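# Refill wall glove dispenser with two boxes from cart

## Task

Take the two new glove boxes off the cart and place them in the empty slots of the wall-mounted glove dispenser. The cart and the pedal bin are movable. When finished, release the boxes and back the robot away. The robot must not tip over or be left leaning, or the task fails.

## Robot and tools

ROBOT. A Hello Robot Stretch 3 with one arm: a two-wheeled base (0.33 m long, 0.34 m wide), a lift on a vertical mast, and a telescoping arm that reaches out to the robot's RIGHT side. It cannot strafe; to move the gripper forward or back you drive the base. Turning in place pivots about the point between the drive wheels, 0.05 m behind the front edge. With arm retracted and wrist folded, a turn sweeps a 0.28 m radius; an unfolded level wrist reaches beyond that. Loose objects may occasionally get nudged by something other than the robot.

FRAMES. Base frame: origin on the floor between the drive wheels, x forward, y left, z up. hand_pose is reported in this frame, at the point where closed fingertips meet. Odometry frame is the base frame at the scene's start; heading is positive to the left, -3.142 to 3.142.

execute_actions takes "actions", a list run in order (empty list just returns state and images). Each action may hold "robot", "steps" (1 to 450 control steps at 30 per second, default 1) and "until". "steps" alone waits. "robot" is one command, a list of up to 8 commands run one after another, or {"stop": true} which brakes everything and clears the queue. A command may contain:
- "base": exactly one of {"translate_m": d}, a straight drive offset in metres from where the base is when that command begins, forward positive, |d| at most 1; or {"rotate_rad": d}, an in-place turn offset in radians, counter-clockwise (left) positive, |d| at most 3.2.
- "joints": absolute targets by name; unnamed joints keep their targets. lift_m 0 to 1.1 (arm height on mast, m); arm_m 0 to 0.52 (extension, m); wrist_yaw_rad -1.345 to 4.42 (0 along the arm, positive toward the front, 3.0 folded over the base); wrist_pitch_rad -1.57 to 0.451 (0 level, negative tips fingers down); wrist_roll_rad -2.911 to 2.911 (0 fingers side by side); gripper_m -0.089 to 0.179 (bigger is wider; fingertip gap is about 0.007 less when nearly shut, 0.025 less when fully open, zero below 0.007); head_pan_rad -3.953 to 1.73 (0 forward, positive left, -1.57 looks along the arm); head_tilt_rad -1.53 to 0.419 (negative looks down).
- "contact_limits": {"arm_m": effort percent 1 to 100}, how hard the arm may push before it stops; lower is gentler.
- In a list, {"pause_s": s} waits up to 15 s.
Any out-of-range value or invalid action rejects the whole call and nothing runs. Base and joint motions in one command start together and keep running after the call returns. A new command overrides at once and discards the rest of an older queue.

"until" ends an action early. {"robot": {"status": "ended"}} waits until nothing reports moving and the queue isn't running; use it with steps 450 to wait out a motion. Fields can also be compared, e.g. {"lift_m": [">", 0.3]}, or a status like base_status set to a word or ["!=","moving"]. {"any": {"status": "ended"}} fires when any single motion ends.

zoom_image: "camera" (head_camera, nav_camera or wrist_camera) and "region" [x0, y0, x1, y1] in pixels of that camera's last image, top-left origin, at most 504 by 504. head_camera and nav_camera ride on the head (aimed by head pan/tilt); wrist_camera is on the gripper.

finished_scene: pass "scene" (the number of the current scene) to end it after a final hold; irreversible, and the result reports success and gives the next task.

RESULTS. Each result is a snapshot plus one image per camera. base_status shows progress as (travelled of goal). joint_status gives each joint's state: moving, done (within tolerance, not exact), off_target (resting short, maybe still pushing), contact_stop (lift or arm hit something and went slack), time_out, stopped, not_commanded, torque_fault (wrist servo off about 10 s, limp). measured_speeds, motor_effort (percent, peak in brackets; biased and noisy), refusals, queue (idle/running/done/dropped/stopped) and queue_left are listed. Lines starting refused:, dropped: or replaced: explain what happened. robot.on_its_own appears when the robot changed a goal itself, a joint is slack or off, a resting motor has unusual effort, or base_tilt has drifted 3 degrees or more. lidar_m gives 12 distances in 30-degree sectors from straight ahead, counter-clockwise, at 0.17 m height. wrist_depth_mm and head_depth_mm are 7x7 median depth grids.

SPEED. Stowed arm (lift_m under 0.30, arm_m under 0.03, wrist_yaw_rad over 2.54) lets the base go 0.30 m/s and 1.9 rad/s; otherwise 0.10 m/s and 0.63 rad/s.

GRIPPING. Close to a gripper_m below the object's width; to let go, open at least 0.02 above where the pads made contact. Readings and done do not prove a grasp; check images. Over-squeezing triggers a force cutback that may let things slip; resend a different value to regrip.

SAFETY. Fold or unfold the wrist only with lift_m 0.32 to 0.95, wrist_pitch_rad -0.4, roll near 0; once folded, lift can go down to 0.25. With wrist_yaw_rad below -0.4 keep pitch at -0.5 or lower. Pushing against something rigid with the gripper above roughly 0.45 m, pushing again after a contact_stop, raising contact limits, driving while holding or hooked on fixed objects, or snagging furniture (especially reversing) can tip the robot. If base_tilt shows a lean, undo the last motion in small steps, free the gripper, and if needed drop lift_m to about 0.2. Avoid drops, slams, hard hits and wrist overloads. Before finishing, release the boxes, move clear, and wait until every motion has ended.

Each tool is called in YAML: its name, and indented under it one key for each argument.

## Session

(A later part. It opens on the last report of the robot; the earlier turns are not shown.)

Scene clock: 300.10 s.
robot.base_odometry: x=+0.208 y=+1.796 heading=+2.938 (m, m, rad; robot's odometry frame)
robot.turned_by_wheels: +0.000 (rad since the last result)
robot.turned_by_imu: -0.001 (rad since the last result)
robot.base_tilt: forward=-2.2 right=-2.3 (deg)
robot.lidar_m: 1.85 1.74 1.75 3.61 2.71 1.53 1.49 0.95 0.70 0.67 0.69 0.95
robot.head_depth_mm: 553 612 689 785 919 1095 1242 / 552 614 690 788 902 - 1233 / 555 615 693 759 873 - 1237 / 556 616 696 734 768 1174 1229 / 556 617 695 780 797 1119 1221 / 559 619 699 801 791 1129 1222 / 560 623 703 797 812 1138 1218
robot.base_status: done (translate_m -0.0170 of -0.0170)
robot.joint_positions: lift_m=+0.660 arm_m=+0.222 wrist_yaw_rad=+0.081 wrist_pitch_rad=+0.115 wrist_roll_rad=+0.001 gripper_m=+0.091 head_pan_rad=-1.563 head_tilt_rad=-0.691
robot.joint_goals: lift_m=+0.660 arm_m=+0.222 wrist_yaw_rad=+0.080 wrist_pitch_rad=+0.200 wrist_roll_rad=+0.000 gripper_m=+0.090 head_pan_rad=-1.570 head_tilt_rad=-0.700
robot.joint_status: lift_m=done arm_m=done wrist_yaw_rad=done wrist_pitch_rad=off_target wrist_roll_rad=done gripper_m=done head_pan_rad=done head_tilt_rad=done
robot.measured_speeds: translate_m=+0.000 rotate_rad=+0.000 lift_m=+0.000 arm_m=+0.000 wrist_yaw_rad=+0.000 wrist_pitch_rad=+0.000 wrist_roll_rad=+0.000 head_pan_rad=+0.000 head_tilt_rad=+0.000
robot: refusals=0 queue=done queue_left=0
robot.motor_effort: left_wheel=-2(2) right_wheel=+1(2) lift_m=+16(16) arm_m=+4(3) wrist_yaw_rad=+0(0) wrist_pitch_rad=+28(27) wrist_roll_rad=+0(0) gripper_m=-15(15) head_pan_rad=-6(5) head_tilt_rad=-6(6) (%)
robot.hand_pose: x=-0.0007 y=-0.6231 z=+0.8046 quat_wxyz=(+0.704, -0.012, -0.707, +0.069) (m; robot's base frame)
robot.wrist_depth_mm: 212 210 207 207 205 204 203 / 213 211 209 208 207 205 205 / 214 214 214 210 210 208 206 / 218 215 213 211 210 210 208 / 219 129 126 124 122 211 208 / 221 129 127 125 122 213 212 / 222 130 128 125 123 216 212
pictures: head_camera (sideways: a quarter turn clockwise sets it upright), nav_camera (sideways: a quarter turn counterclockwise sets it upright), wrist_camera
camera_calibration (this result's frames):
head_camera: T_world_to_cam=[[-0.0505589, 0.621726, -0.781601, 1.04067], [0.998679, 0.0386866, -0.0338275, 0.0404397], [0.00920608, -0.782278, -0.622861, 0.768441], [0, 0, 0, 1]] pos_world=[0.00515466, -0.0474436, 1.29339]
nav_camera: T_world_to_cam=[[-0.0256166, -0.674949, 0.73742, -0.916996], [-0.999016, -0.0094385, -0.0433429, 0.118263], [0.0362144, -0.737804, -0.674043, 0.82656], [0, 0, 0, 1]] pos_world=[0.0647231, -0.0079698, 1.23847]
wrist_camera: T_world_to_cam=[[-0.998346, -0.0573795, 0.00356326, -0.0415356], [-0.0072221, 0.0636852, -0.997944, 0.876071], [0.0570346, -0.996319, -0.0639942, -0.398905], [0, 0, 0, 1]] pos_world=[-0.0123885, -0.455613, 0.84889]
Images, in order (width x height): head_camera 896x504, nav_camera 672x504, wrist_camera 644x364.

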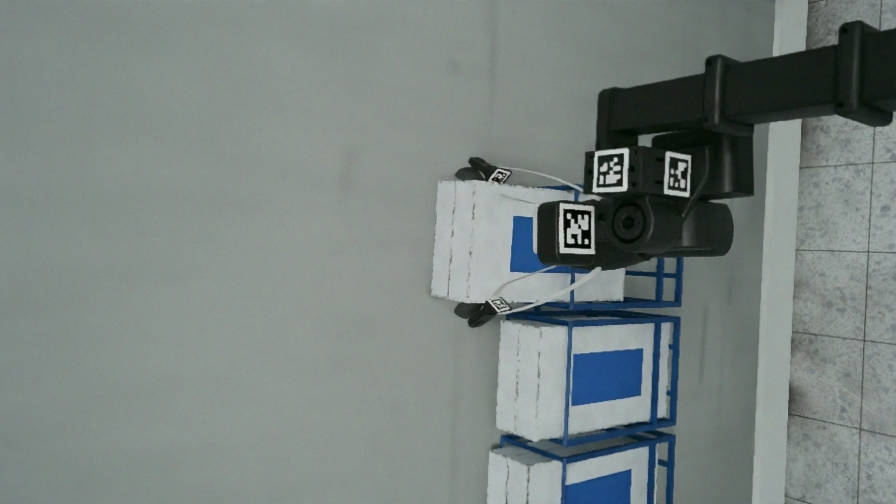

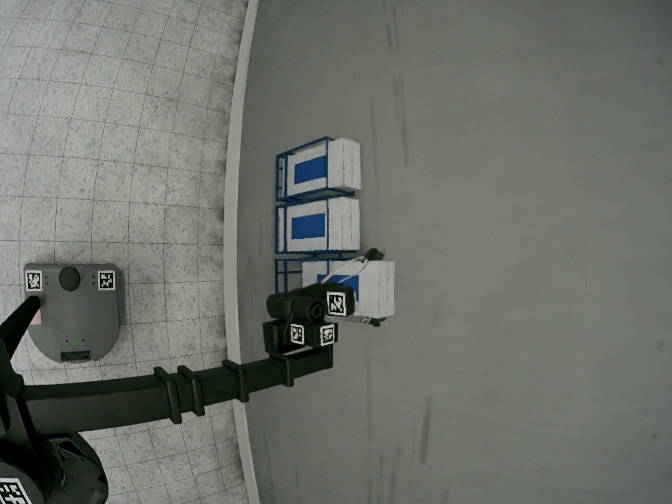

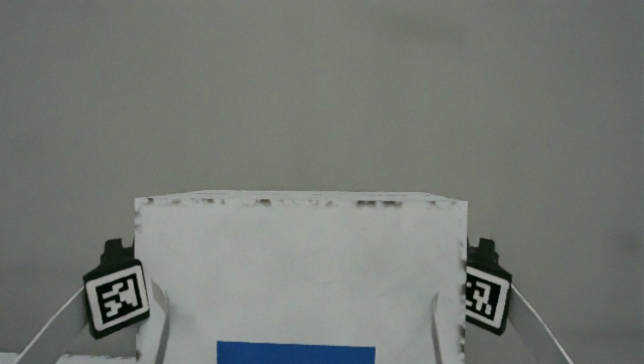

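execute_actions:
  actions:
    - {"robot":{"base":{"translate_m":0.004},"joints":{"wrist_roll_rad":0.04}},"steps":30}
    - {"robot":{"joints":{"lift_m":0.615}},"steps":60,"until":{"robot":{"status":"ended"}}}
    - {"steps":8}

zoom_image:
  camera: "head_camera"
  region: [420,130,720,430]

Scene clock: 302.70 s.
robot.base_odometry: x=+0.204 y=+1.797 heading=+2.938 (m, m, rad; robot's odometry frame)
robot.turned_by_wheels: +0.000 (rad since the last result)
robot.turned_by_imu: -0.001 (rad since the last result)
robot.base_tilt: forward=-2.2 right=-2.2 (deg)
robot.lidar_m: 1.85 1.73 1.75 3.63 2.71 1.53 1.50 0.95 0.70 0.67 0.69 0.95
robot.head_depth_mm: 551 613 687 789 914 1105 1223 / 552 612 691 785 924 1078 - / 555 614 692 775 906 - 1235 / 554 617 692 763 771 1136 1233 / 559 619 694 781 809 1127 1225 / 559 622 701 800 798 1128 1220 / 560 623 700 797 810 1137 1213
robot.base_status: done (translate_m +0.0040 of +0.0040)
robot.joint_positions: lift_m=+0.615 arm_m=+0.222 wrist_yaw_rad=+0.076 wrist_pitch_rad=+0.115 wrist_roll_rad=+0.034 gripper_m=+0.091 head_pan_rad=-1.563 head_tilt_rad=-0.691
robot.joint_goals: lift_m=+0.615 arm_m=+0.222 wrist_yaw_rad=+0.080 wrist_pitch_rad=+0.200 wrist_roll_rad=+0.040 gripper_m=+0.090 head_pan_rad=-1.570 head_tilt_rad=-0.700
robot.joint_status: lift_m=done arm_m=done wrist_yaw_rad=done wrist_pitch_rad=off_target wrist_roll_rad=done gripper_m=done head_pan_rad=done head_tilt_rad=done
robot.measured_speeds: translate_m=+0.000 rotate_rad=+0.000 lift_m=+0.000 arm_m=+0.000 wrist_yaw_rad=+0.000 wrist_pitch_rad=+0.000 wrist_roll_rad=+0.000 head_pan_rad=+0.000 head_tilt_rad=+0.000
robot: refusals=0 queue=done queue_left=0
robot.motor_effort: left_wheel=-4(6) right_wheel=+5(6) lift_m=+15(16) arm_m=+2(3) wrist_yaw_rad=+3(3) wrist_pitch_rad=+28(28) wrist_roll_rad=+3(4) gripper_m=-14(15) head_pan_rad=-5(5) head_tilt_rad=-6(6) (%)
robot.hand_pose: x=-0.0019 y=-0.6232 z=+0.7596 quat_wxyz=(+0.692, -0.012, -0.718, +0.068) (m; robot's base frame)
robot.wrist_depth_mm: 211 209 206 206 205 204 202 / 212 210 209 210 207 207 203 / 215 213 211 210 208 208 208 / 217 215 213 212 210 209 207 / 220 129 127 124 122 210 210 / 220 129 127 125 122 213 212 / - 141 128 125 123 217 215
pictures: head_camera (sideways: a quarter turn clockwise sets it upright), nav_camera (sideways: a quarter turn counterclockwise sets it upright), wrist_camera
camera_calibration (this result's frames):
head_camera: T_world_to_cam=[[-0.0505588, 0.621726, -0.781601, 1.04067], [0.998679, 0.0386865, -0.0338275, 0.0404397], [0.00920599, -0.782278, -0.622861, 0.768441], [0, 0, 0, 1]] pos_world=[0.00515466, -0.0474436, 1.29339]
nav_camera: T_world_to_cam=[[-0.0256167, -0.674949, 0.73742, -0.916996], [-0.999016, -0.00943838, -0.0433429, 0.118263], [0.0362143, -0.737804, -0.674043, 0.82656], [0, 0, 0, 1]] pos_world=[0.0647231, -0.00796981, 1.23847]
wrist_camera: T_world_to_cam=[[-0.997996, -0.0563437, -0.0287967, -0.017369], [0.0250407, 0.0662684, -0.997488, 0.832479], [0.0581105, -0.99621, -0.0647247, -0.401187], [0, 0, 0, 1]] pos_world=[-0.0148669, -0.455812, 0.80392]
Images, in order (width x height): head_camera 896x504, nav_camera 672x504, wrist_camera 644x364.

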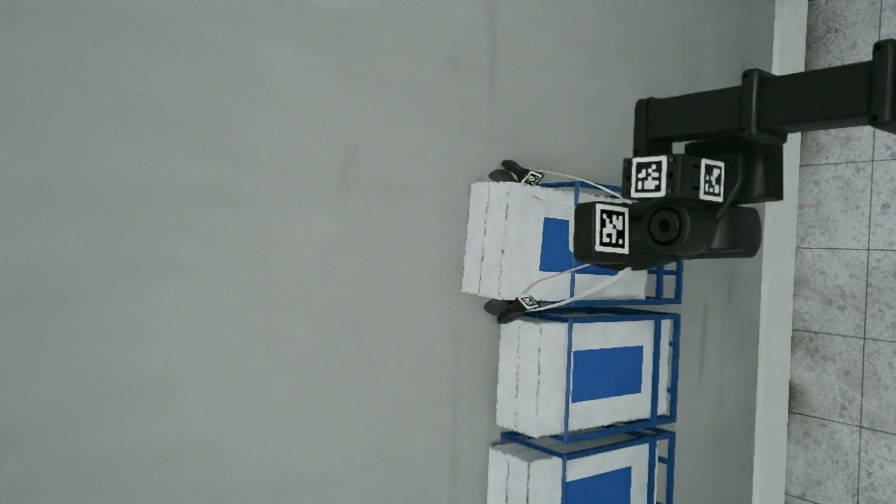

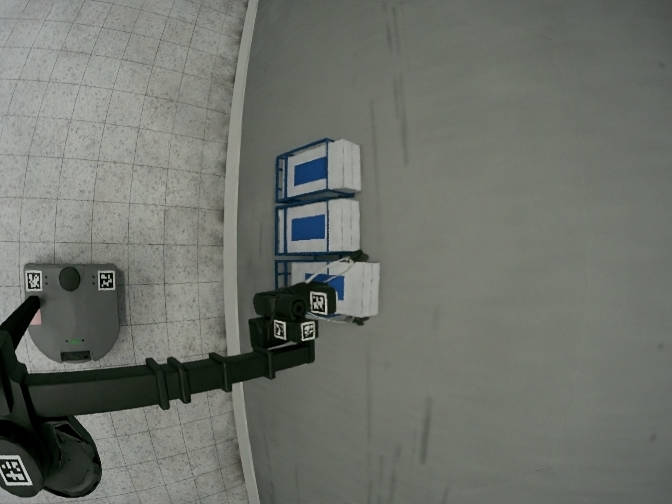

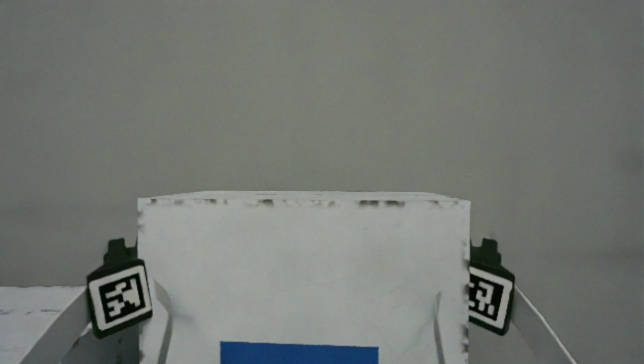

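Region (420, 130, 720, 430) of head_camera's 896x504 image, scaled by 1.680, with more detail than that image has.

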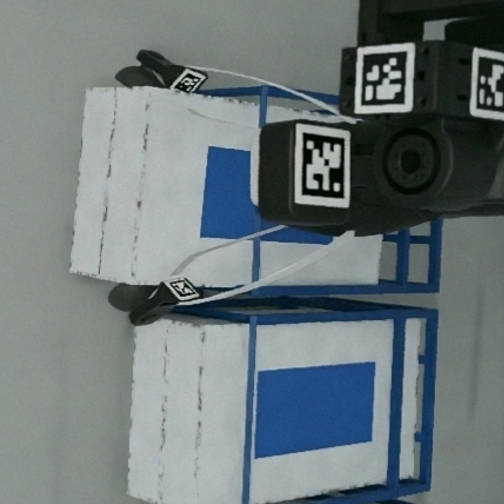

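execute_actions:
  actions:
    - {"robot":{"joints":{"lift_m":0.60}},"steps":25}
    - {"robot":{"joints":{"gripper_m":0.17}},"steps":35}
    - {"robot":[{"joints":{"lift_m":0.70,"wrist_pitch_rad":0.0,"wrist_roll_rad":0.0}},{"joints":{"arm_m":0.0,"wrist_yaw_rad":0.0}}],"steps":200,"until":{"robot":{"status":"ended"}}}

Scene clock: 309.17 s.
robot.base_odometry: x=+0.204 y=+1.797 heading=+2.938 (m, m, rad; robot's odometry frame)
robot.turned_by_wheels: +0.000 (rad since the last result)
robot.turned_by_imu: -0.002 (rad since the last result)
robot.base_tilt: forward=-2.2 right=-2.2 (deg)
robot.lidar_m: 1.85 1.74 1.75 3.61 2.71 1.53 1.50 0.96 0.70 0.67 0.69 0.95
robot.head_depth_mm: 552 614 691 789 919 1100 1232 / 552 613 691 788 921 1133 1224 / 554 616 694 777 882 1114 1225 / 557 617 693 779 776 1118 - / 557 618 697 799 810 1155 1214 / 558 620 700 799 794 1131 1220 / 561 623 703 791 816 1141 1223
robot.base_status: done (translate_m +0.0040 of +0.0040)
robot.joint_positions: lift_m=+0.699 arm_m=+0.000 wrist_yaw_rad=+0.002 wrist_pitch_rad=-0.018 wrist_roll_rad=+0.003 gripper_m=+0.170 head_pan_rad=-1.563 head_tilt_rad=-0.691
robot.joint_goals: lift_m=+0.700 arm_m=+0.000 wrist_yaw_rad=+0.000 wrist_pitch_rad=+0.000 wrist_roll_rad=+0.000 gripper_m=+0.170 head_pan_rad=-1.570 head_tilt_rad=-0.700
robot.joint_status: lift_m=done arm_m=done wrist_yaw_rad=done wrist_pitch_rad=done wrist_roll_rad=done gripper_m=done head_pan_rad=done head_tilt_rad=done
robot.measured_speeds: translate_m=+0.000 rotate_rad=+0.000 lift_m=+0.000 arm_m=+0.000 wrist_yaw_rad=+0.000 wrist_pitch_rad=+0.000 wrist_roll_rad=+0.000 head_pan_rad=+0.000 head_tilt_rad=+0.000
robot: refusals=0 queue=done queue_left=0
robot.motor_effort: left_wheel=-2(3) right_wheel=+2(5) lift_m=+29(32) arm_m=-2(3) wrist_yaw_rad=-1(7) wrist_pitch_rad=+6(29) wrist_roll_rad=-1(8) gripper_m=+1(84) head_pan_rad=-4(5) head_tilt_rad=-5(6) (%)
robot.hand_pose: x=-0.0210 y=-0.4011 z=+0.8095 quat_wxyz=(+0.706, +0.007, -0.708, -0.006) (m; robot's base frame)
robot.wrist_depth_mm: 388 391 393 400 406 416 425 / 401 409 409 410 416 426 432 / 415 411 422 431 430 436 445 / 421 427 436 442 441 451 464 / 398 430 378 358 464 465 476 / - 350 360 362 472 - 497 / 375 365 372 372 490 501 505
pictures: head_camera (sideways: a quarter turn clockwise sets it upright), nav_camera (sideways: a quarter turn counterclockwise sets it upright), wrist_camera
camera_calibration (this result's frames):
head_camera: T_world_to_cam=[[-0.0505586, 0.621732, -0.781596, 1.04067], [0.998679, 0.0386863, -0.0338272, 0.0404394], [0.00920558, -0.782274, -0.622867, 0.768448], [0, 0, 0, 1]] pos_world=[0.00515463, -0.0474435, 1.29339]
nav_camera: T_world_to_cam=[[-0.025617, -0.674954, 0.737415, -0.916989], [-0.999016, -0.00943758, -0.0433429, 0.118263], [0.0362139, -0.737799, -0.674048, 0.826567], [0, 0, 0, 1]] pos_world=[0.0647231, -0.00796937, 1.23847]
wrist_camera: T_world_to_cam=[[-0.99977, 0.0210443, 0.0041554, -0.0181679], [0.0000584252, 0.19639, -0.980526, 0.905926], [-0.0214505, -0.9803, -0.196346, -0.0642987], [0, 0, 0, 1]] pos_world=[-0.0195959, -0.240565, 0.875734]
Images, in order (width x height): head_camera 896x504, nav_camera 672x504, wrist_camera 644x364.

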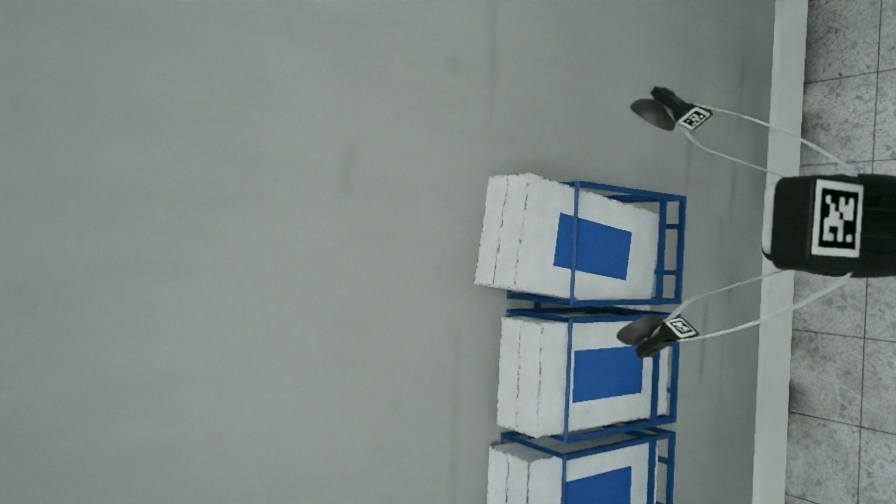

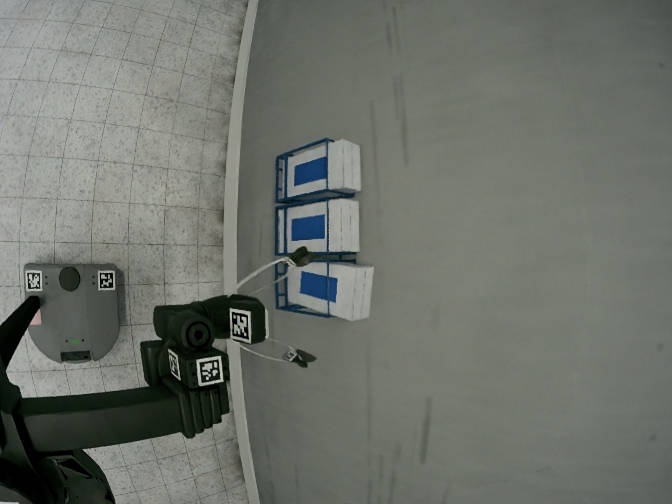

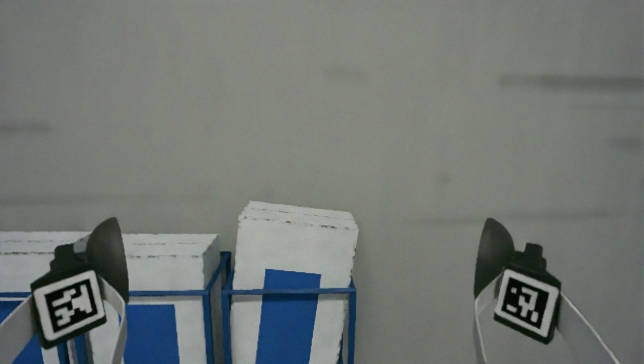

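execute_actions:
  actions:
    - {"robot":[{"joints":{"lift_m":0.652,"gripper_m":0.179}},{"joints":{"arm_m":0.222}}],"steps":200,"until":{"robot":{"status":"ended"}}}

Scene clock: 313.23 s.
robot.base_odometry: x=+0.204 y=+1.797 heading=+2.938 (m, m, rad; robot's odometry frame)
robot.turned_by_wheels: +0.000 (rad since the last result)
robot.turned_by_imu: -0.001 (rad since the last result)
robot.base_tilt: forward=-2.2 right=-2.3 (deg)
robot.lidar_m: 1.85 1.74 1.75 3.62 2.72 1.54 1.50 0.96 0.70 0.67 0.70 0.95
robot.head_depth_mm: 552 611 688 786 916 1098 1234 / 555 615 691 789 899 - 1221 / 553 615 693 778 815 - 1232 / 556 616 696 780 756 1155 1228 / 557 620 698 799 809 1129 1219 / 560 622 703 801 790 1134 1222 / 561 623 703 797 812 1130 1221
robot.base_status: done (translate_m +0.0040 of +0.0040)
robot.joint_positions: lift_m=+0.653 arm_m=+0.222 wrist_yaw_rad=+0.002 wrist_pitch_rad=-0.019 wrist_roll_rad=+0.003 gripper_m=+0.179 head_pan_rad=-1.563 head_tilt_rad=-0.691
robot.joint_goals: lift_m=+0.652 arm_m=+0.222 wrist_yaw_rad=+0.000 wrist_pitch_rad=+0.000 wrist_roll_rad=+0.000 gripper_m=+0.179 head_pan_rad=-1.570 head_tilt_rad=-0.700
robot.joint_status: lift_m=done arm_m=done wrist_yaw_rad=done wrist_pitch_rad=done wrist_roll_rad=done gripper_m=done head_pan_rad=done head_tilt_rad=done
robot.measured_speeds: translate_m=+0.000 rotate_rad=+0.000 lift_m=+0.000 arm_m=+0.000 wrist_yaw_rad=+0.000 wrist_pitch_rad=+0.000 wrist_roll_rad=+0.000 head_pan_rad=+0.000 head_tilt_rad=+0.000
robot: refusals=0 queue=done queue_left=0
robot.motor_effort: left_wheel=-2(2) right_wheel=+3(3) lift_m=+12(29) arm_m=+3(3) wrist_yaw_rad=-1(1) wrist_pitch_rad=+7(6) wrist_roll_rad=-1(1) gripper_m=+0(50) head_pan_rad=-5(5) head_tilt_rad=-6(6) (%)
robot.hand_pose: x=-0.0210 y=-0.6224 z=+0.7624 quat_wxyz=(+0.706, +0.007, -0.708, -0.006) (m; robot's base frame)
robot.wrist_depth_mm: 185 188 191 192 196 198 200 / 190 193 196 198 200 203 206 / 196 199 199 204 207 211 211 / 202 203 207 212 212 218 221 / 207 208 163 181 218 224 227 / - 120 122 124 137 231 236 / - 123 125 126 128 239 245
pictures: head_camera (sideways: a quarter turn clockwise sets it upright), nav_camera (sideways: a quarter turn counterclockwise sets it upright), wrist_camera
camera_calibration (this result's frames):
head_camera: T_world_to_cam=[[-0.0505586, 0.621735, -0.781594, 1.04066], [0.998679, 0.0386864, -0.0338271, 0.0404393], [0.00920556, -0.782272, -0.622869, 0.768451], [0, 0, 0, 1]] pos_world=[0.00515463, -0.0474435, 1.29339]
nav_camera: T_world_to_cam=[[-0.025617, -0.674957, 0.737412, -0.916986], [-0.999016, -0.00943743, -0.0433429, 0.118263], [0.0362139, -0.737797, -0.674051, 0.82657], [0, 0, 0, 1]] pos_world=[0.0647231, -0.00796915, 1.23847]
wrist_camera: T_world_to_cam=[[-0.999769, 0.0210874, 0.00416398, -0.0133062], [0.0000665891, 0.19676, -0.980452, 0.903408], [-0.0214945, -0.980225, -0.196716, -0.29016], [0, 0, 0, 1]] pos_world=[-0.0196002, -0.461896, 0.828724]
Images, in order (width x height): head_camera 896x504, nav_camera 672x504, wrist_camera 644x364.

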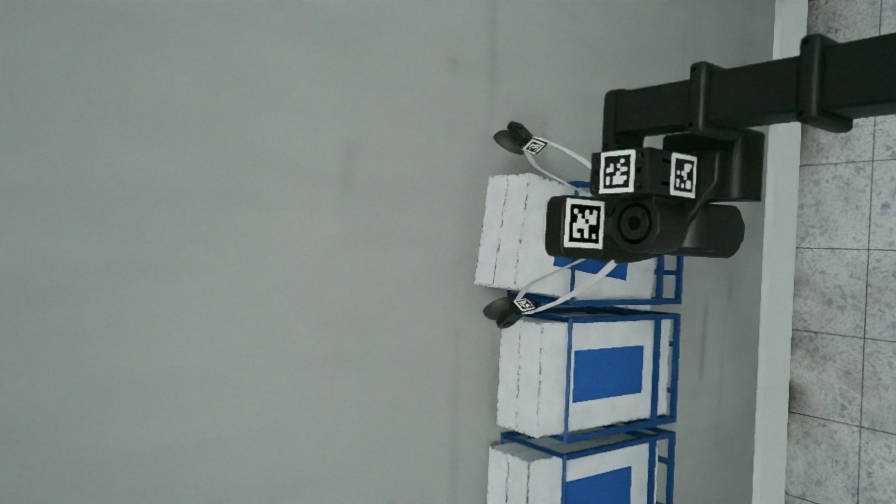

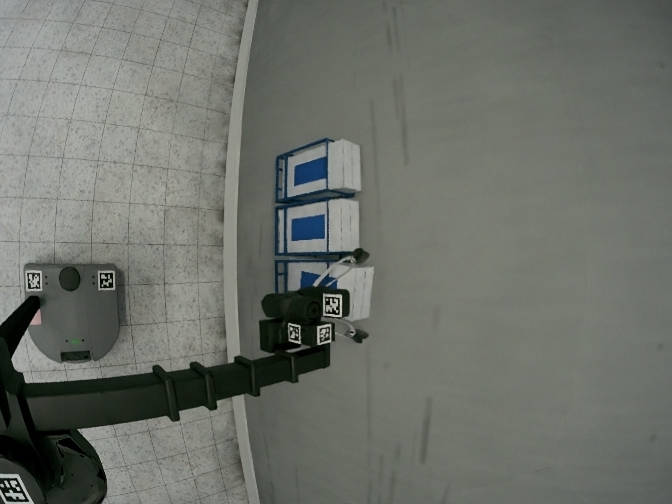

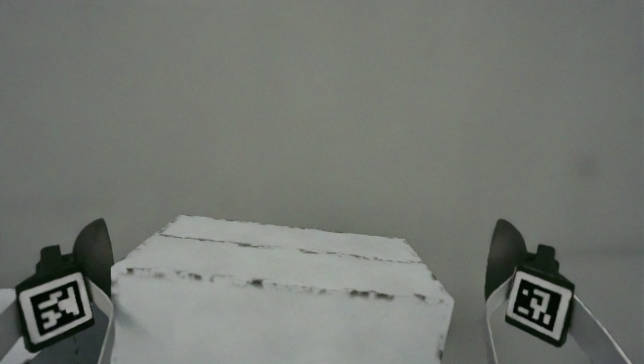

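execute_actions:
  actions:
    - {"robot":{"base":{"translate_m":0.008},"joints":{"wrist_roll_rad":0.17,"lift_m":0.64}},"steps":45}
    - {"robot":{"joints":{"gripper_m":0.08}},"steps":45}
    - {"robot":{"joints":{"lift_m":0.67,"wrist_pitch_rad":0.15}},"steps":45}
    - {"robot":{"joints":{"wrist_roll_rad":-0.01}},"steps":40}

Scene clock: 320.20 s.
robot.base_odometry: x=+0.197 y=+1.799 heading=+2.938 (m, m, rad; robot's odometry frame)
robot.turned_by_wheels: +0.000 (rad since the last result)
robot.turned_by_imu: -0.002 (rad since the last result)
robot.base_tilt: forward=-2.2 right=-2.2 (deg)
robot.lidar_m: 1.84 1.73 1.74 3.61 2.72 1.54 1.51 0.95 0.69 0.67 0.70 0.95
robot.head_depth_mm: 552 612 689 787 912 1098 1228 / 553 614 689 789 899 - 1221 / 554 616 692 758 864 - 1231 / 555 616 695 751 783 1169 1230 / 555 621 695 796 793 1127 1230 / 559 620 699 803 793 1126 1226 / 560 624 702 795 821 1137 1217
robot.base_status: done (translate_m +0.0080 of +0.0080)
robot.joint_positions: lift_m=+0.669 arm_m=+0.222 wrist_yaw_rad=+0.016 wrist_pitch_rad=+0.057 wrist_roll_rad=+0.011 gripper_m=+0.081 head_pan_rad=-1.563 head_tilt_rad=-0.691
robot.joint_goals: lift_m=+0.670 arm_m=+0.222 wrist_yaw_rad=+0.000 wrist_pitch_rad=+0.150 wrist_roll_rad=-0.010 gripper_m=+0.080 head_pan_rad=-1.570 head_tilt_rad=-0.700
robot.joint_status: lift_m=done arm_m=done wrist_yaw_rad=done wrist_pitch_rad=off_target wrist_roll_rad=off_target gripper_m=done head_pan_rad=done head_tilt_rad=done
robot.measured_speeds: translate_m=+0.000 rotate_rad=+0.000 lift_m=+0.000 arm_m=+0.000 wrist_yaw_rad=+0.000 wrist_pitch_rad=+0.000 wrist_roll_rad=+0.000 head_pan_rad=+0.000 head_tilt_rad=+0.000
robot: refusals=0 queue=dropped queue_left=0
robot.motor_effort: left_wheel=+2(4) right_wheel=-4(6) lift_m=+32(33) arm_m=+4(3) wrist_yaw_rad=-12(12) wrist_pitch_rad=+30(34) wrist_roll_rad=-8(9) gripper_m=-18(92) head_pan_rad=-5(4) head_tilt_rad=-6(6) (%)
robot.hand_pose: x=-0.0173 y=-0.6238 z=+0.7987 quat_wxyz=(+0.703, -0.014, -0.711, +0.026) (m; robot's base frame)
robot.wrist_depth_mm: 194 195 197 198 203 203 205 / 199 198 201 203 205 206 209 / 199 204 204 208 208 210 214 / 204 207 208 211 213 214 220 / 208 210 145 143 140 217 222 / 213 127 128 129 130 223 224 / 215 129 130 131 132 229 229
pictures: head_camera (sideways: a quarter turn clockwise sets it upright), nav_camera (sideways: a quarter turn counterclockwise sets it upright), wrist_camera
camera_calibration (this result's frames):
head_camera: T_world_to_cam=[[-0.0505586, 0.621735, -0.781594, 1.04066], [0.998679, 0.0386864, -0.0338271, 0.0404393], [0.00920556, -0.782272, -0.622869, 0.768452], [0, 0, 0, 1]] pos_world=[0.00515463, -0.0474435, 1.29339]
nav_camera: T_world_to_cam=[[-0.025617, -0.674957, 0.737412, -0.916986], [-0.999016, -0.00943743, -0.0433429, 0.118263], [0.0362139, -0.737797, -0.674051, 0.82657], [0, 0, 0, 1]] pos_world=[0.0647231, -0.00796915, 1.23847]
wrist_camera: T_world_to_cam=[[-0.999964, 0.0064384, -0.00556208, -0.0110837], [0.00630506, 0.121814, -0.992533, 0.902259], [-0.00571278, -0.992532, -0.121851, -0.351551], [0, 0, 0, 1]] pos_world=[-0.0187804, -0.458762, 0.852623]
Images, in order (width x height): head_camera 896x504, nav_camera 672x504, wrist_camera 644x364.

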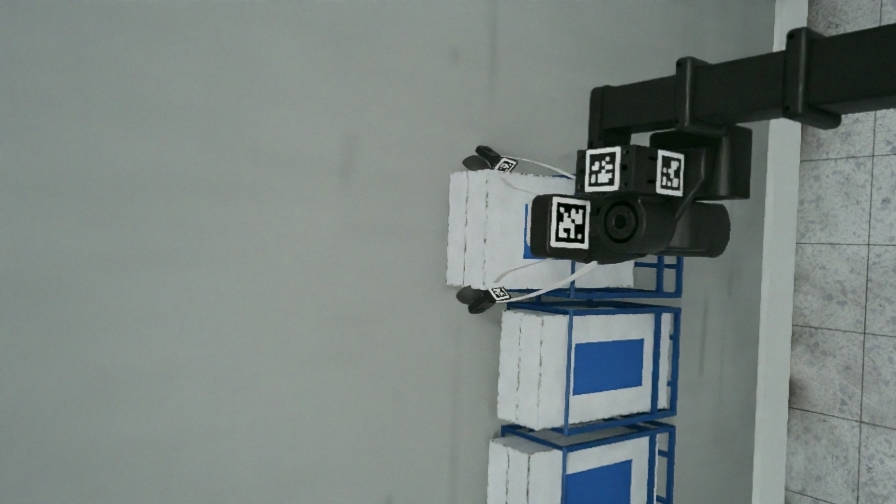

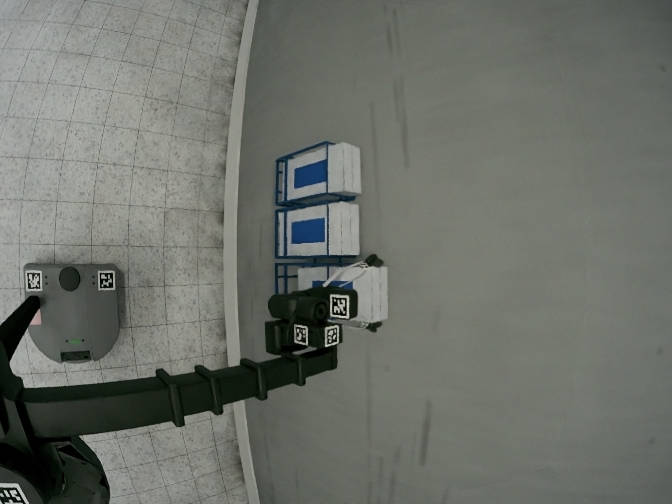

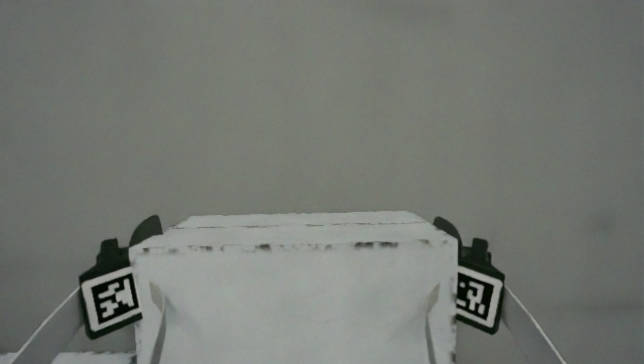

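execute_actions:
  actions: []

zoom_image:
  camera: "head_camera"
  region: [350,100,800,480]

Scene clock: 320.57 s.
robot.base_odometry: x=+0.197 y=+1.799 heading=+2.938 (m, m, rad; robot's odometry frame)
robot.turned_by_wheels: +0.000 (rad since the last result)
robot.turned_by_imu: +0.000 (rad since the last result)
robot.base_tilt: forward=-2.2 right=-2.2 (deg)
robot.lidar_m: 1.84 1.73 1.74 3.61 2.72 1.54 1.51 0.95 0.70 0.67 0.69 0.95
robot.head_depth_mm: 553 614 686 785 916 1096 1228 / 552 612 687 788 896 - 1212 / 553 615 692 758 860 - 1231 / 555 614 697 750 783 1161 1232 / 557 620 697 796 796 1130 1228 / 559 619 699 801 795 1131 1218 / 559 622 701 797 822 1140 1213
robot.base_status: done (translate_m +0.0080 of +0.0080)
robot.joint_positions: lift_m=+0.669 arm_m=+0.222 wrist_yaw_rad=+0.016 wrist_pitch_rad=+0.057 wrist_roll_rad=+0.011 gripper_m=+0.081 head_pan_rad=-1.563 head_tilt_rad=-0.691
robot.joint_goals: lift_m=+0.670 arm_m=+0.222 wrist_yaw_rad=+0.000 wrist_pitch_rad=+0.150 wrist_roll_rad=-0.010 gripper_m=+0.080 head_pan_rad=-1.570 head_tilt_rad=-0.700
robot.joint_status: lift_m=done arm_m=done wrist_yaw_rad=done wrist_pitch_rad=off_target wrist_roll_rad=off_target gripper_m=done head_pan_rad=done head_tilt_rad=done
robot.measured_speeds: translate_m=+0.000 rotate_rad=+0.000 lift_m=+0.000 arm_m=+0.000 wrist_yaw_rad=+0.000 wrist_pitch_rad=+0.000 wrist_roll_rad=+0.000 head_pan_rad=+0.000 head_tilt_rad=+0.000
robot: refusals=0 queue=dropped queue_left=0
robot.motor_effort: left_wheel=+2(1) right_wheel=-4(3) lift_m=+33(32) arm_m=+3(3) wrist_yaw_rad=-12(12) wrist_pitch_rad=+30(30) wrist_roll_rad=-9(8) gripper_m=-18(19) head_pan_rad=-5(5) head_tilt_rad=-5(6) (%)
robot.hand_pose: x=-0.0173 y=-0.6238 z=+0.7987 quat_wxyz=(+0.703, -0.014, -0.711, +0.026) (m; robot's base frame)
robot.wrist_depth_mm: 195 196 199 200 200 202 205 / 199 201 201 204 203 206 208 / 201 203 206 207 209 210 212 / 204 206 209 210 212 215 217 / 209 208 146 143 140 218 221 / 213 126 128 128 130 224 226 / 215 130 130 131 131 227 232
pictures: head_camera (sideways: a quarter turn clockwise sets it upright), nav_camera (sideways: a quarter turn counterclockwise sets it upright), wrist_camera
camera_calibration (this result's frames):
head_camera: T_world_to_cam=[[-0.0505586, 0.621735, -0.781594, 1.04066], [0.998679, 0.0386864, -0.0338271, 0.0404393], [0.00920556, -0.782272, -0.622869, 0.768452], [0, 0, 0, 1]] pos_world=[0.00515463, -0.0474435, 1.29339]
nav_camera: T_world_to_cam=[[-0.025617, -0.674957, 0.737412, -0.916986], [-0.999016, -0.00943743, -0.0433429, 0.118263], [0.0362139, -0.737797, -0.674051, 0.82657], [0, 0, 0, 1]] pos_world=[0.0647231, -0.00796915, 1.23847]
wrist_camera: T_world_to_cam=[[-0.999964, 0.0064383, -0.00556211, -0.0110837], [0.00630508, 0.121814, -0.992533, 0.902259], [-0.00571268, -0.992532, -0.12185, -0.351551], [0, 0, 0, 1]] pos_world=[-0.0187804, -0.458762, 0.852623]
Images, in order (width x height): head_camera 896x504, nav_camera 672x504, wrist_camera 644x364.

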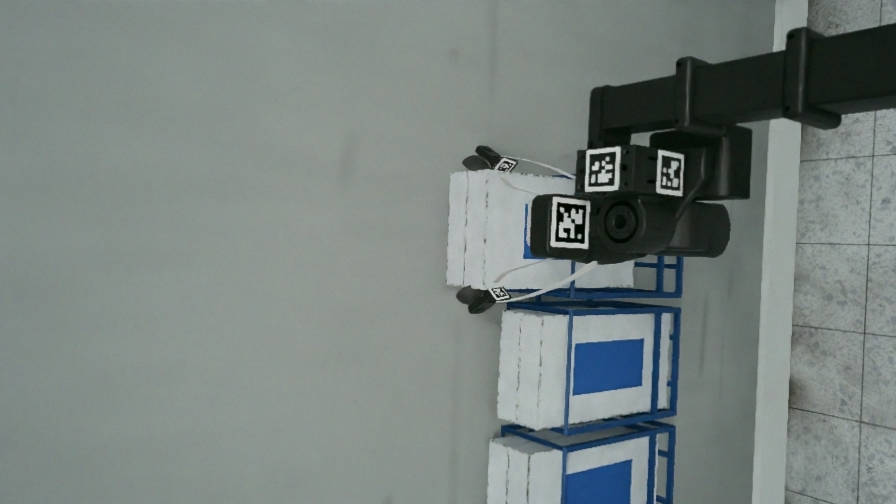

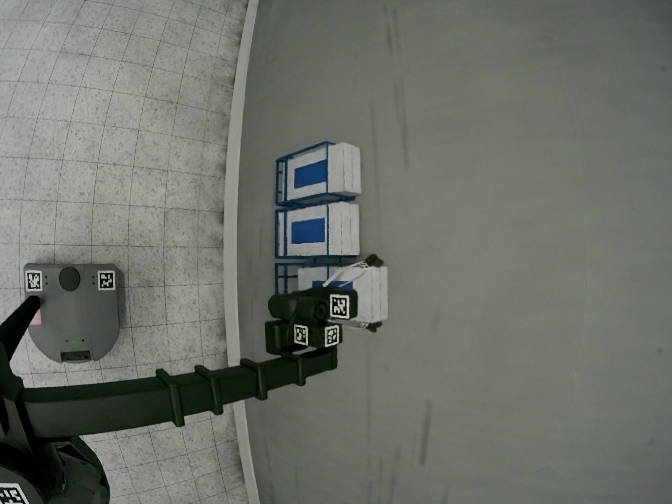

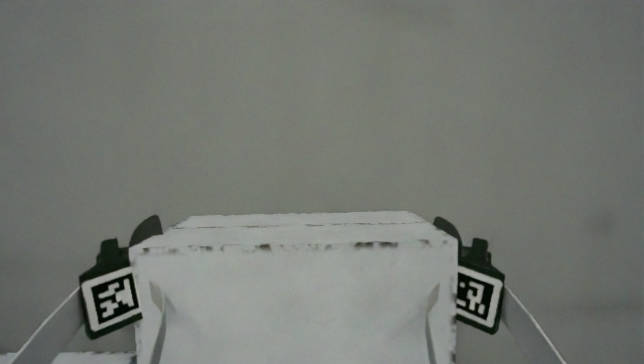

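Region (350, 100, 800, 480) of head_camera's 896x504 image, scaled by 1.120, with more detail than that image has; it fills the top 426 rows of this view, and the rest is white.

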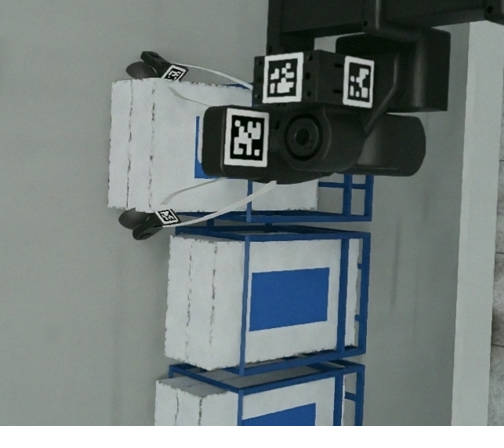

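execute_actions:
  actions:
    - {"robot":{"joints":{"lift_m":0.64}},"steps":50}
    - {"robot":{"joints":{"lift_m":0.625}},"steps":45}

zoom_image:
  camera: "head_camera"
  region: [420,130,720,430]

Scene clock: 323.87 s.
robot.base_odometry: x=+0.197 y=+1.799 heading=+2.938 (m, m, rad; robot's odometry frame)
robot.turned_by_wheels: +0.000 (rad since the last result)
robot.turned_by_imu: -0.001 (rad since the last result)
robot.base_tilt: forward=-2.2 right=-2.2 (deg)
robot.lidar_m: 1.85 1.73 1.74 3.62 2.72 1.54 1.51 0.96 0.70 0.67 0.69 0.95
robot.head_depth_mm: 551 611 689 783 911 1097 1223 / 553 615 691 788 920 - - / 553 616 694 779 808 - 1233 / 557 618 696 776 780 1155 1229 / 557 619 698 796 795 1124 1224 / 558 620 701 803 793 1129 1221 / 562 625 701 796 819 1131 1213
robot.base_status: done (translate_m +0.0080 of +0.0080)
robot.joint_positions: lift_m=+0.625 arm_m=+0.222 wrist_yaw_rad=+0.017 wrist_pitch_rad=+0.080 wrist_roll_rad=+0.000 gripper_m=+0.081 head_pan_rad=-1.563 head_tilt_rad=-0.691
robot.joint_goals: lift_m=+0.625 arm_m=+0.222 wrist_yaw_rad=+0.000 wrist_pitch_rad=+0.150 wrist_roll_rad=-0.010 gripper_m=+0.080 head_pan_rad=-1.570 head_tilt_rad=-0.700
robot.joint_status: lift_m=done arm_m=done wrist_yaw_rad=done wrist_pitch_rad=off_target wrist_roll_rad=off_target gripper_m=done head_pan_rad=done head_tilt_rad=done
robot.measured_speeds: translate_m=+0.000 rotate_rad=+0.000 lift_m=+0.000 arm_m=+0.000 wrist_yaw_rad=+0.000 wrist_pitch_rad=+0.000 wrist_roll_rad=+0.000 head_pan_rad=+0.000 head_tilt_rad=+0.000
robot: refusals=0 queue=done queue_left=0
robot.motor_effort: left_wheel=+2(2) right_wheel=-4(4) lift_m=+14(32) arm_m=+3(3) wrist_yaw_rad=-12(12) wrist_pitch_rad=+23(30) wrist_roll_rad=-4(8) gripper_m=-19(19) head_pan_rad=-4(4) head_tilt_rad=-5(6) (%)
robot.hand_pose: x=-0.0171 y=-0.6240 z=+0.7605 quat_wxyz=(+0.707, -0.022, -0.706, +0.034) (m; robot's base frame)
robot.wrist_depth_mm: 196 197 201 202 204 206 209 / 198 201 205 205 207 209 210 / 203 204 206 209 210 213 213 / 204 207 211 212 212 215 218 / 208 208 144 140 137 219 221 / 210 127 128 129 130 220 224 / - 129 129 131 132 226 229
pictures: head_camera (sideways: a quarter turn clockwise sets it upright), nav_camera (sideways: a quarter turn counterclockwise sets it upright), wrist_camera
camera_calibration (this result's frames):
head_camera: T_world_to_cam=[[-0.0505586, 0.621735, -0.781594, 1.04066], [0.998679, 0.0386864, -0.0338271, 0.0404393], [0.00920556, -0.782272, -0.622869, 0.768451], [0, 0, 0, 1]] pos_world=[0.00515463, -0.0474435, 1.29339]
nav_camera: T_world_to_cam=[[-0.025617, -0.674957, 0.737412, -0.916986], [-0.999016, -0.00943743, -0.0433429, 0.118263], [0.0362139, -0.737797, -0.674051, 0.82657], [0, 0, 0, 1]] pos_world=[0.0647231, -0.00796915, 1.23847]
wrist_camera: T_world_to_cam=[[-0.999964, 0.00640657, 0.00548177, -0.0195004], [-0.00481771, 0.09943, -0.995033, 0.852166], [-0.0069198, -0.995024, -0.0993956, -0.37499], [0, 0, 0, 1]] pos_world=[-0.017989, -0.45773, 0.810768]
Images, in order (width x height): head_camera 896x504, nav_camera 672x504, wrist_camera 644x364.

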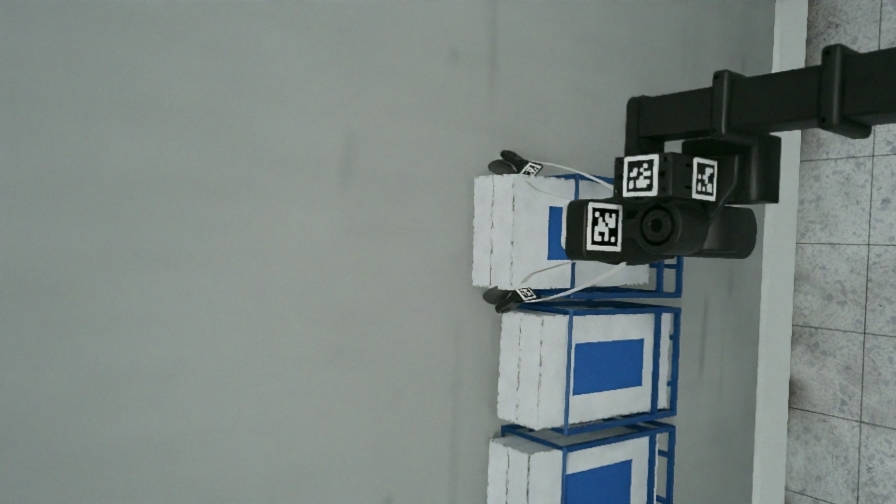

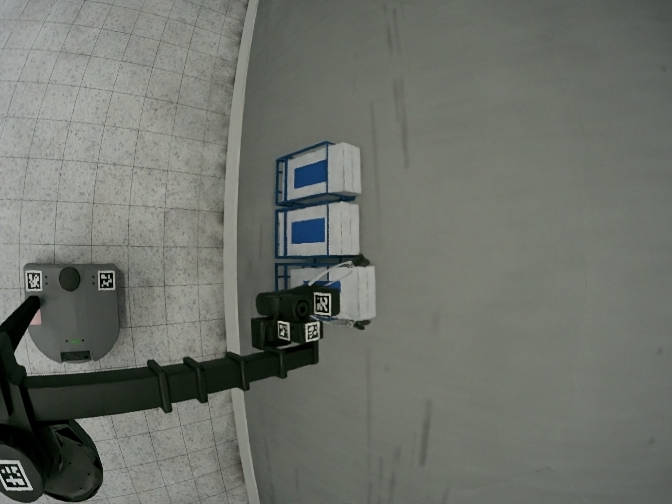

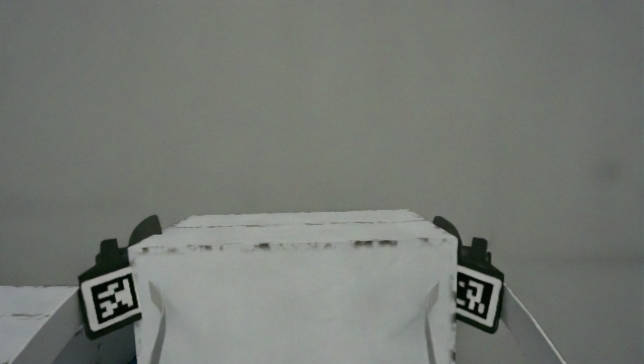

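Region (420, 130, 720, 430) of head_camera's 896x504 image, scaled by 1.680, with more detail than that image has.

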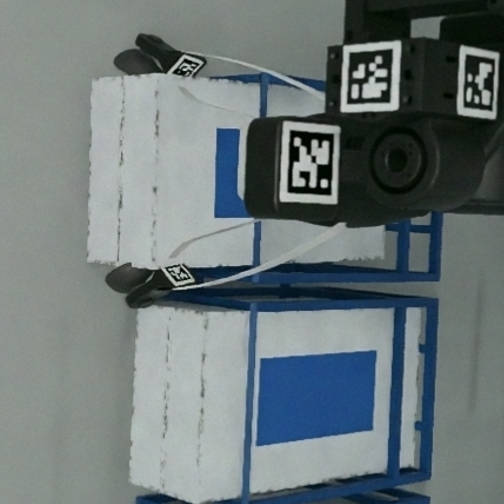

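execute_actions:
  actions:
    - {"robot":{"base":{"translate_m":0.006},"joints":{"wrist_roll_rad":0.0}},"steps":40}
    - {"robot":{"joints":{"lift_m":0.612}},"steps":45}

zoom_image:
  camera: "head_camera"
  region: [420,130,720,430]

Scene clock: 326.83 s.
robot.base_odometry: x=+0.191 y=+1.800 heading=+2.938 (m, m, rad; robot's odometry frame)
robot.turned_by_wheels: +0.000 (rad since the last result)
robot.turned_by_imu: -0.001 (rad since the last result)
robot.base_tilt: forward=-2.2 right=-2.2 (deg)
robot.lidar_m: 1.83 1.72 1.73 3.62 2.73 1.54 1.51 0.95 0.70 0.67 0.69 0.95
robot.head_depth_mm: 551 612 689 787 916 1103 1220 / 554 614 694 791 922 1071 - / 555 615 693 773 824 - 1235 / 555 617 695 776 782 1121 1227 / 557 619 700 796 796 1120 1224 / 558 621 697 800 793 1128 1222 / 561 621 702 796 813 1140 1223
robot.base_status: done (translate_m +0.0060 of +0.0060)
robot.joint_positions: lift_m=+0.613 arm_m=+0.222 wrist_yaw_rad=+0.009 wrist_pitch_rad=+0.120 wrist_roll_rad=-0.001 gripper_m=+0.081 head_pan_rad=-1.563 head_tilt_rad=-0.691
robot.joint_goals: lift_m=+0.612 arm_m=+0.222 wrist_yaw_rad=+0.000 wrist_pitch_rad=+0.150 wrist_roll_rad=+0.000 gripper_m=+0.080 head_pan_rad=-1.570 head_tilt_rad=-0.700
robot.joint_status: lift_m=done arm_m=done wrist_yaw_rad=done wrist_pitch_rad=off_target wrist_roll_rad=done gripper_m=done head_pan_rad=done head_tilt_rad=done
robot.measured_speeds: translate_m=+0.000 rotate_rad=+0.000 lift_m=+0.000 arm_m=+0.000 wrist_yaw_rad=+0.000 wrist_pitch_rad=+0.000 wrist_roll_rad=+0.000 head_pan_rad=+0.000 head_tilt_rad=+0.000
robot: refusals=0 queue=done queue_left=0
robot.motor_effort: left_wheel=+0(5) right_wheel=+0(3) lift_m=+12(15) arm_m=+3(3) wrist_yaw_rad=-6(12) wrist_pitch_rad=+10(23) wrist_roll_rad=+0(4) gripper_m=-17(19) head_pan_rad=-5(4) head_tilt_rad=-6(6) (%)
robot.hand_pose: x=-0.0192 y=-0.6239 z=+0.7580 quat_wxyz=(+0.706, -0.039, -0.705, +0.045) (m; robot's base frame)
robot.wrist_depth_mm: 200 203 204 207 210 213 217 / 202 205 206 209 214 213 216 / 205 206 209 211 213 218 220 / 207 208 211 214 215 219 220 / 207 208 141 135 129 221 223 / 208 127 128 129 130 223 226 / - 137 129 130 131 223 227
pictures: head_camera (sideways: a quarter turn clockwise sets it upright), nav_camera (sideways: a quarter turn counterclockwise sets it upright), wrist_camera
camera_calibration (this result's frames):
head_camera: T_world_to_cam=[[-0.0505587, 0.621735, -0.781594, 1.04066], [0.998679, 0.0386866, -0.0338271, 0.0404393], [0.00920575, -0.782272, -0.622869, 0.768451], [0, 0, 0, 1]] pos_world=[0.00515465, -0.0474435, 1.29339]
nav_camera: T_world_to_cam=[[-0.0256168, -0.674957, 0.737412, -0.916986], [-0.999016, -0.00943767, -0.0433429, 0.118263], [0.0362141, -0.737797, -0.674051, 0.82657], [0, 0, 0, 1]] pos_world=[0.0647231, -0.00796914, 1.23847]
wrist_camera: T_world_to_cam=[[-0.999877, 0.0147701, 0.00520244, -0.0161359], [-0.00431537, 0.0594682, -0.998221, 0.827121], [-0.0150532, -0.998121, -0.0593972, -0.407627], [0, 0, 0, 1]] pos_world=[-0.0187007, -0.45581, 0.801522]
Images, in order (width x height): head_camera 896x504, nav_camera 672x504, wrist_camera 644x364.

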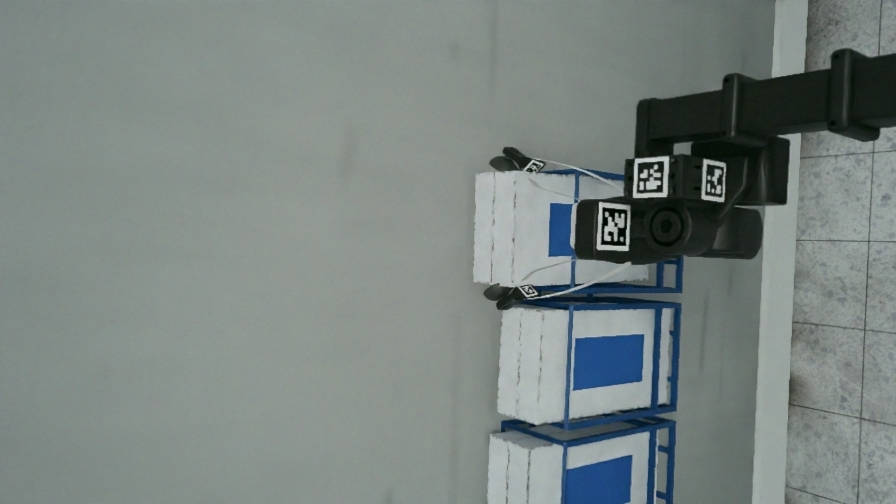

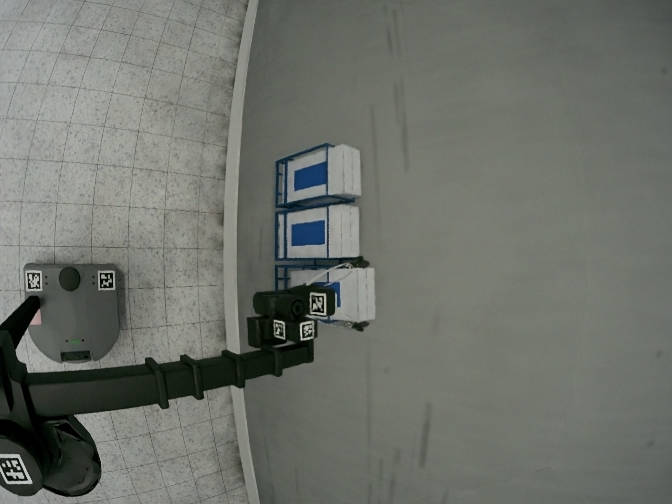

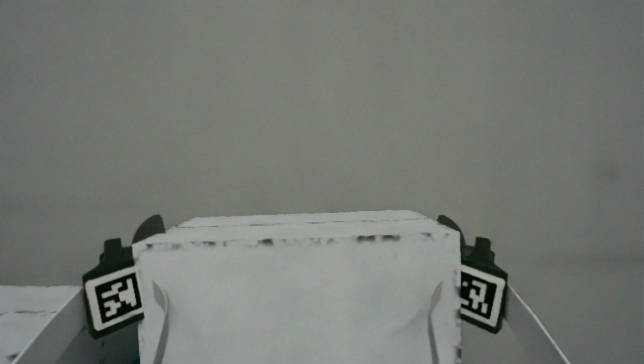

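Region (420, 130, 720, 430) of head_camera's 896x504 image, scaled by 1.680, with more detail than that image has.

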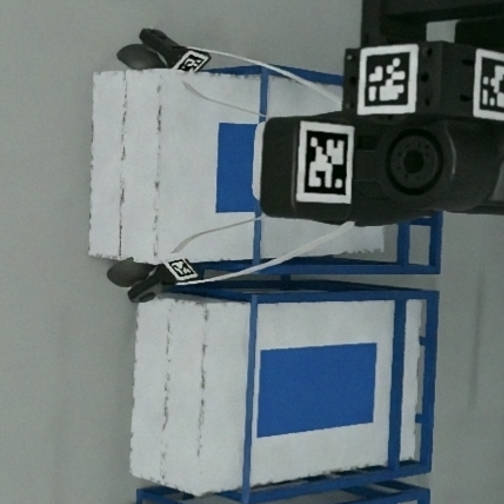

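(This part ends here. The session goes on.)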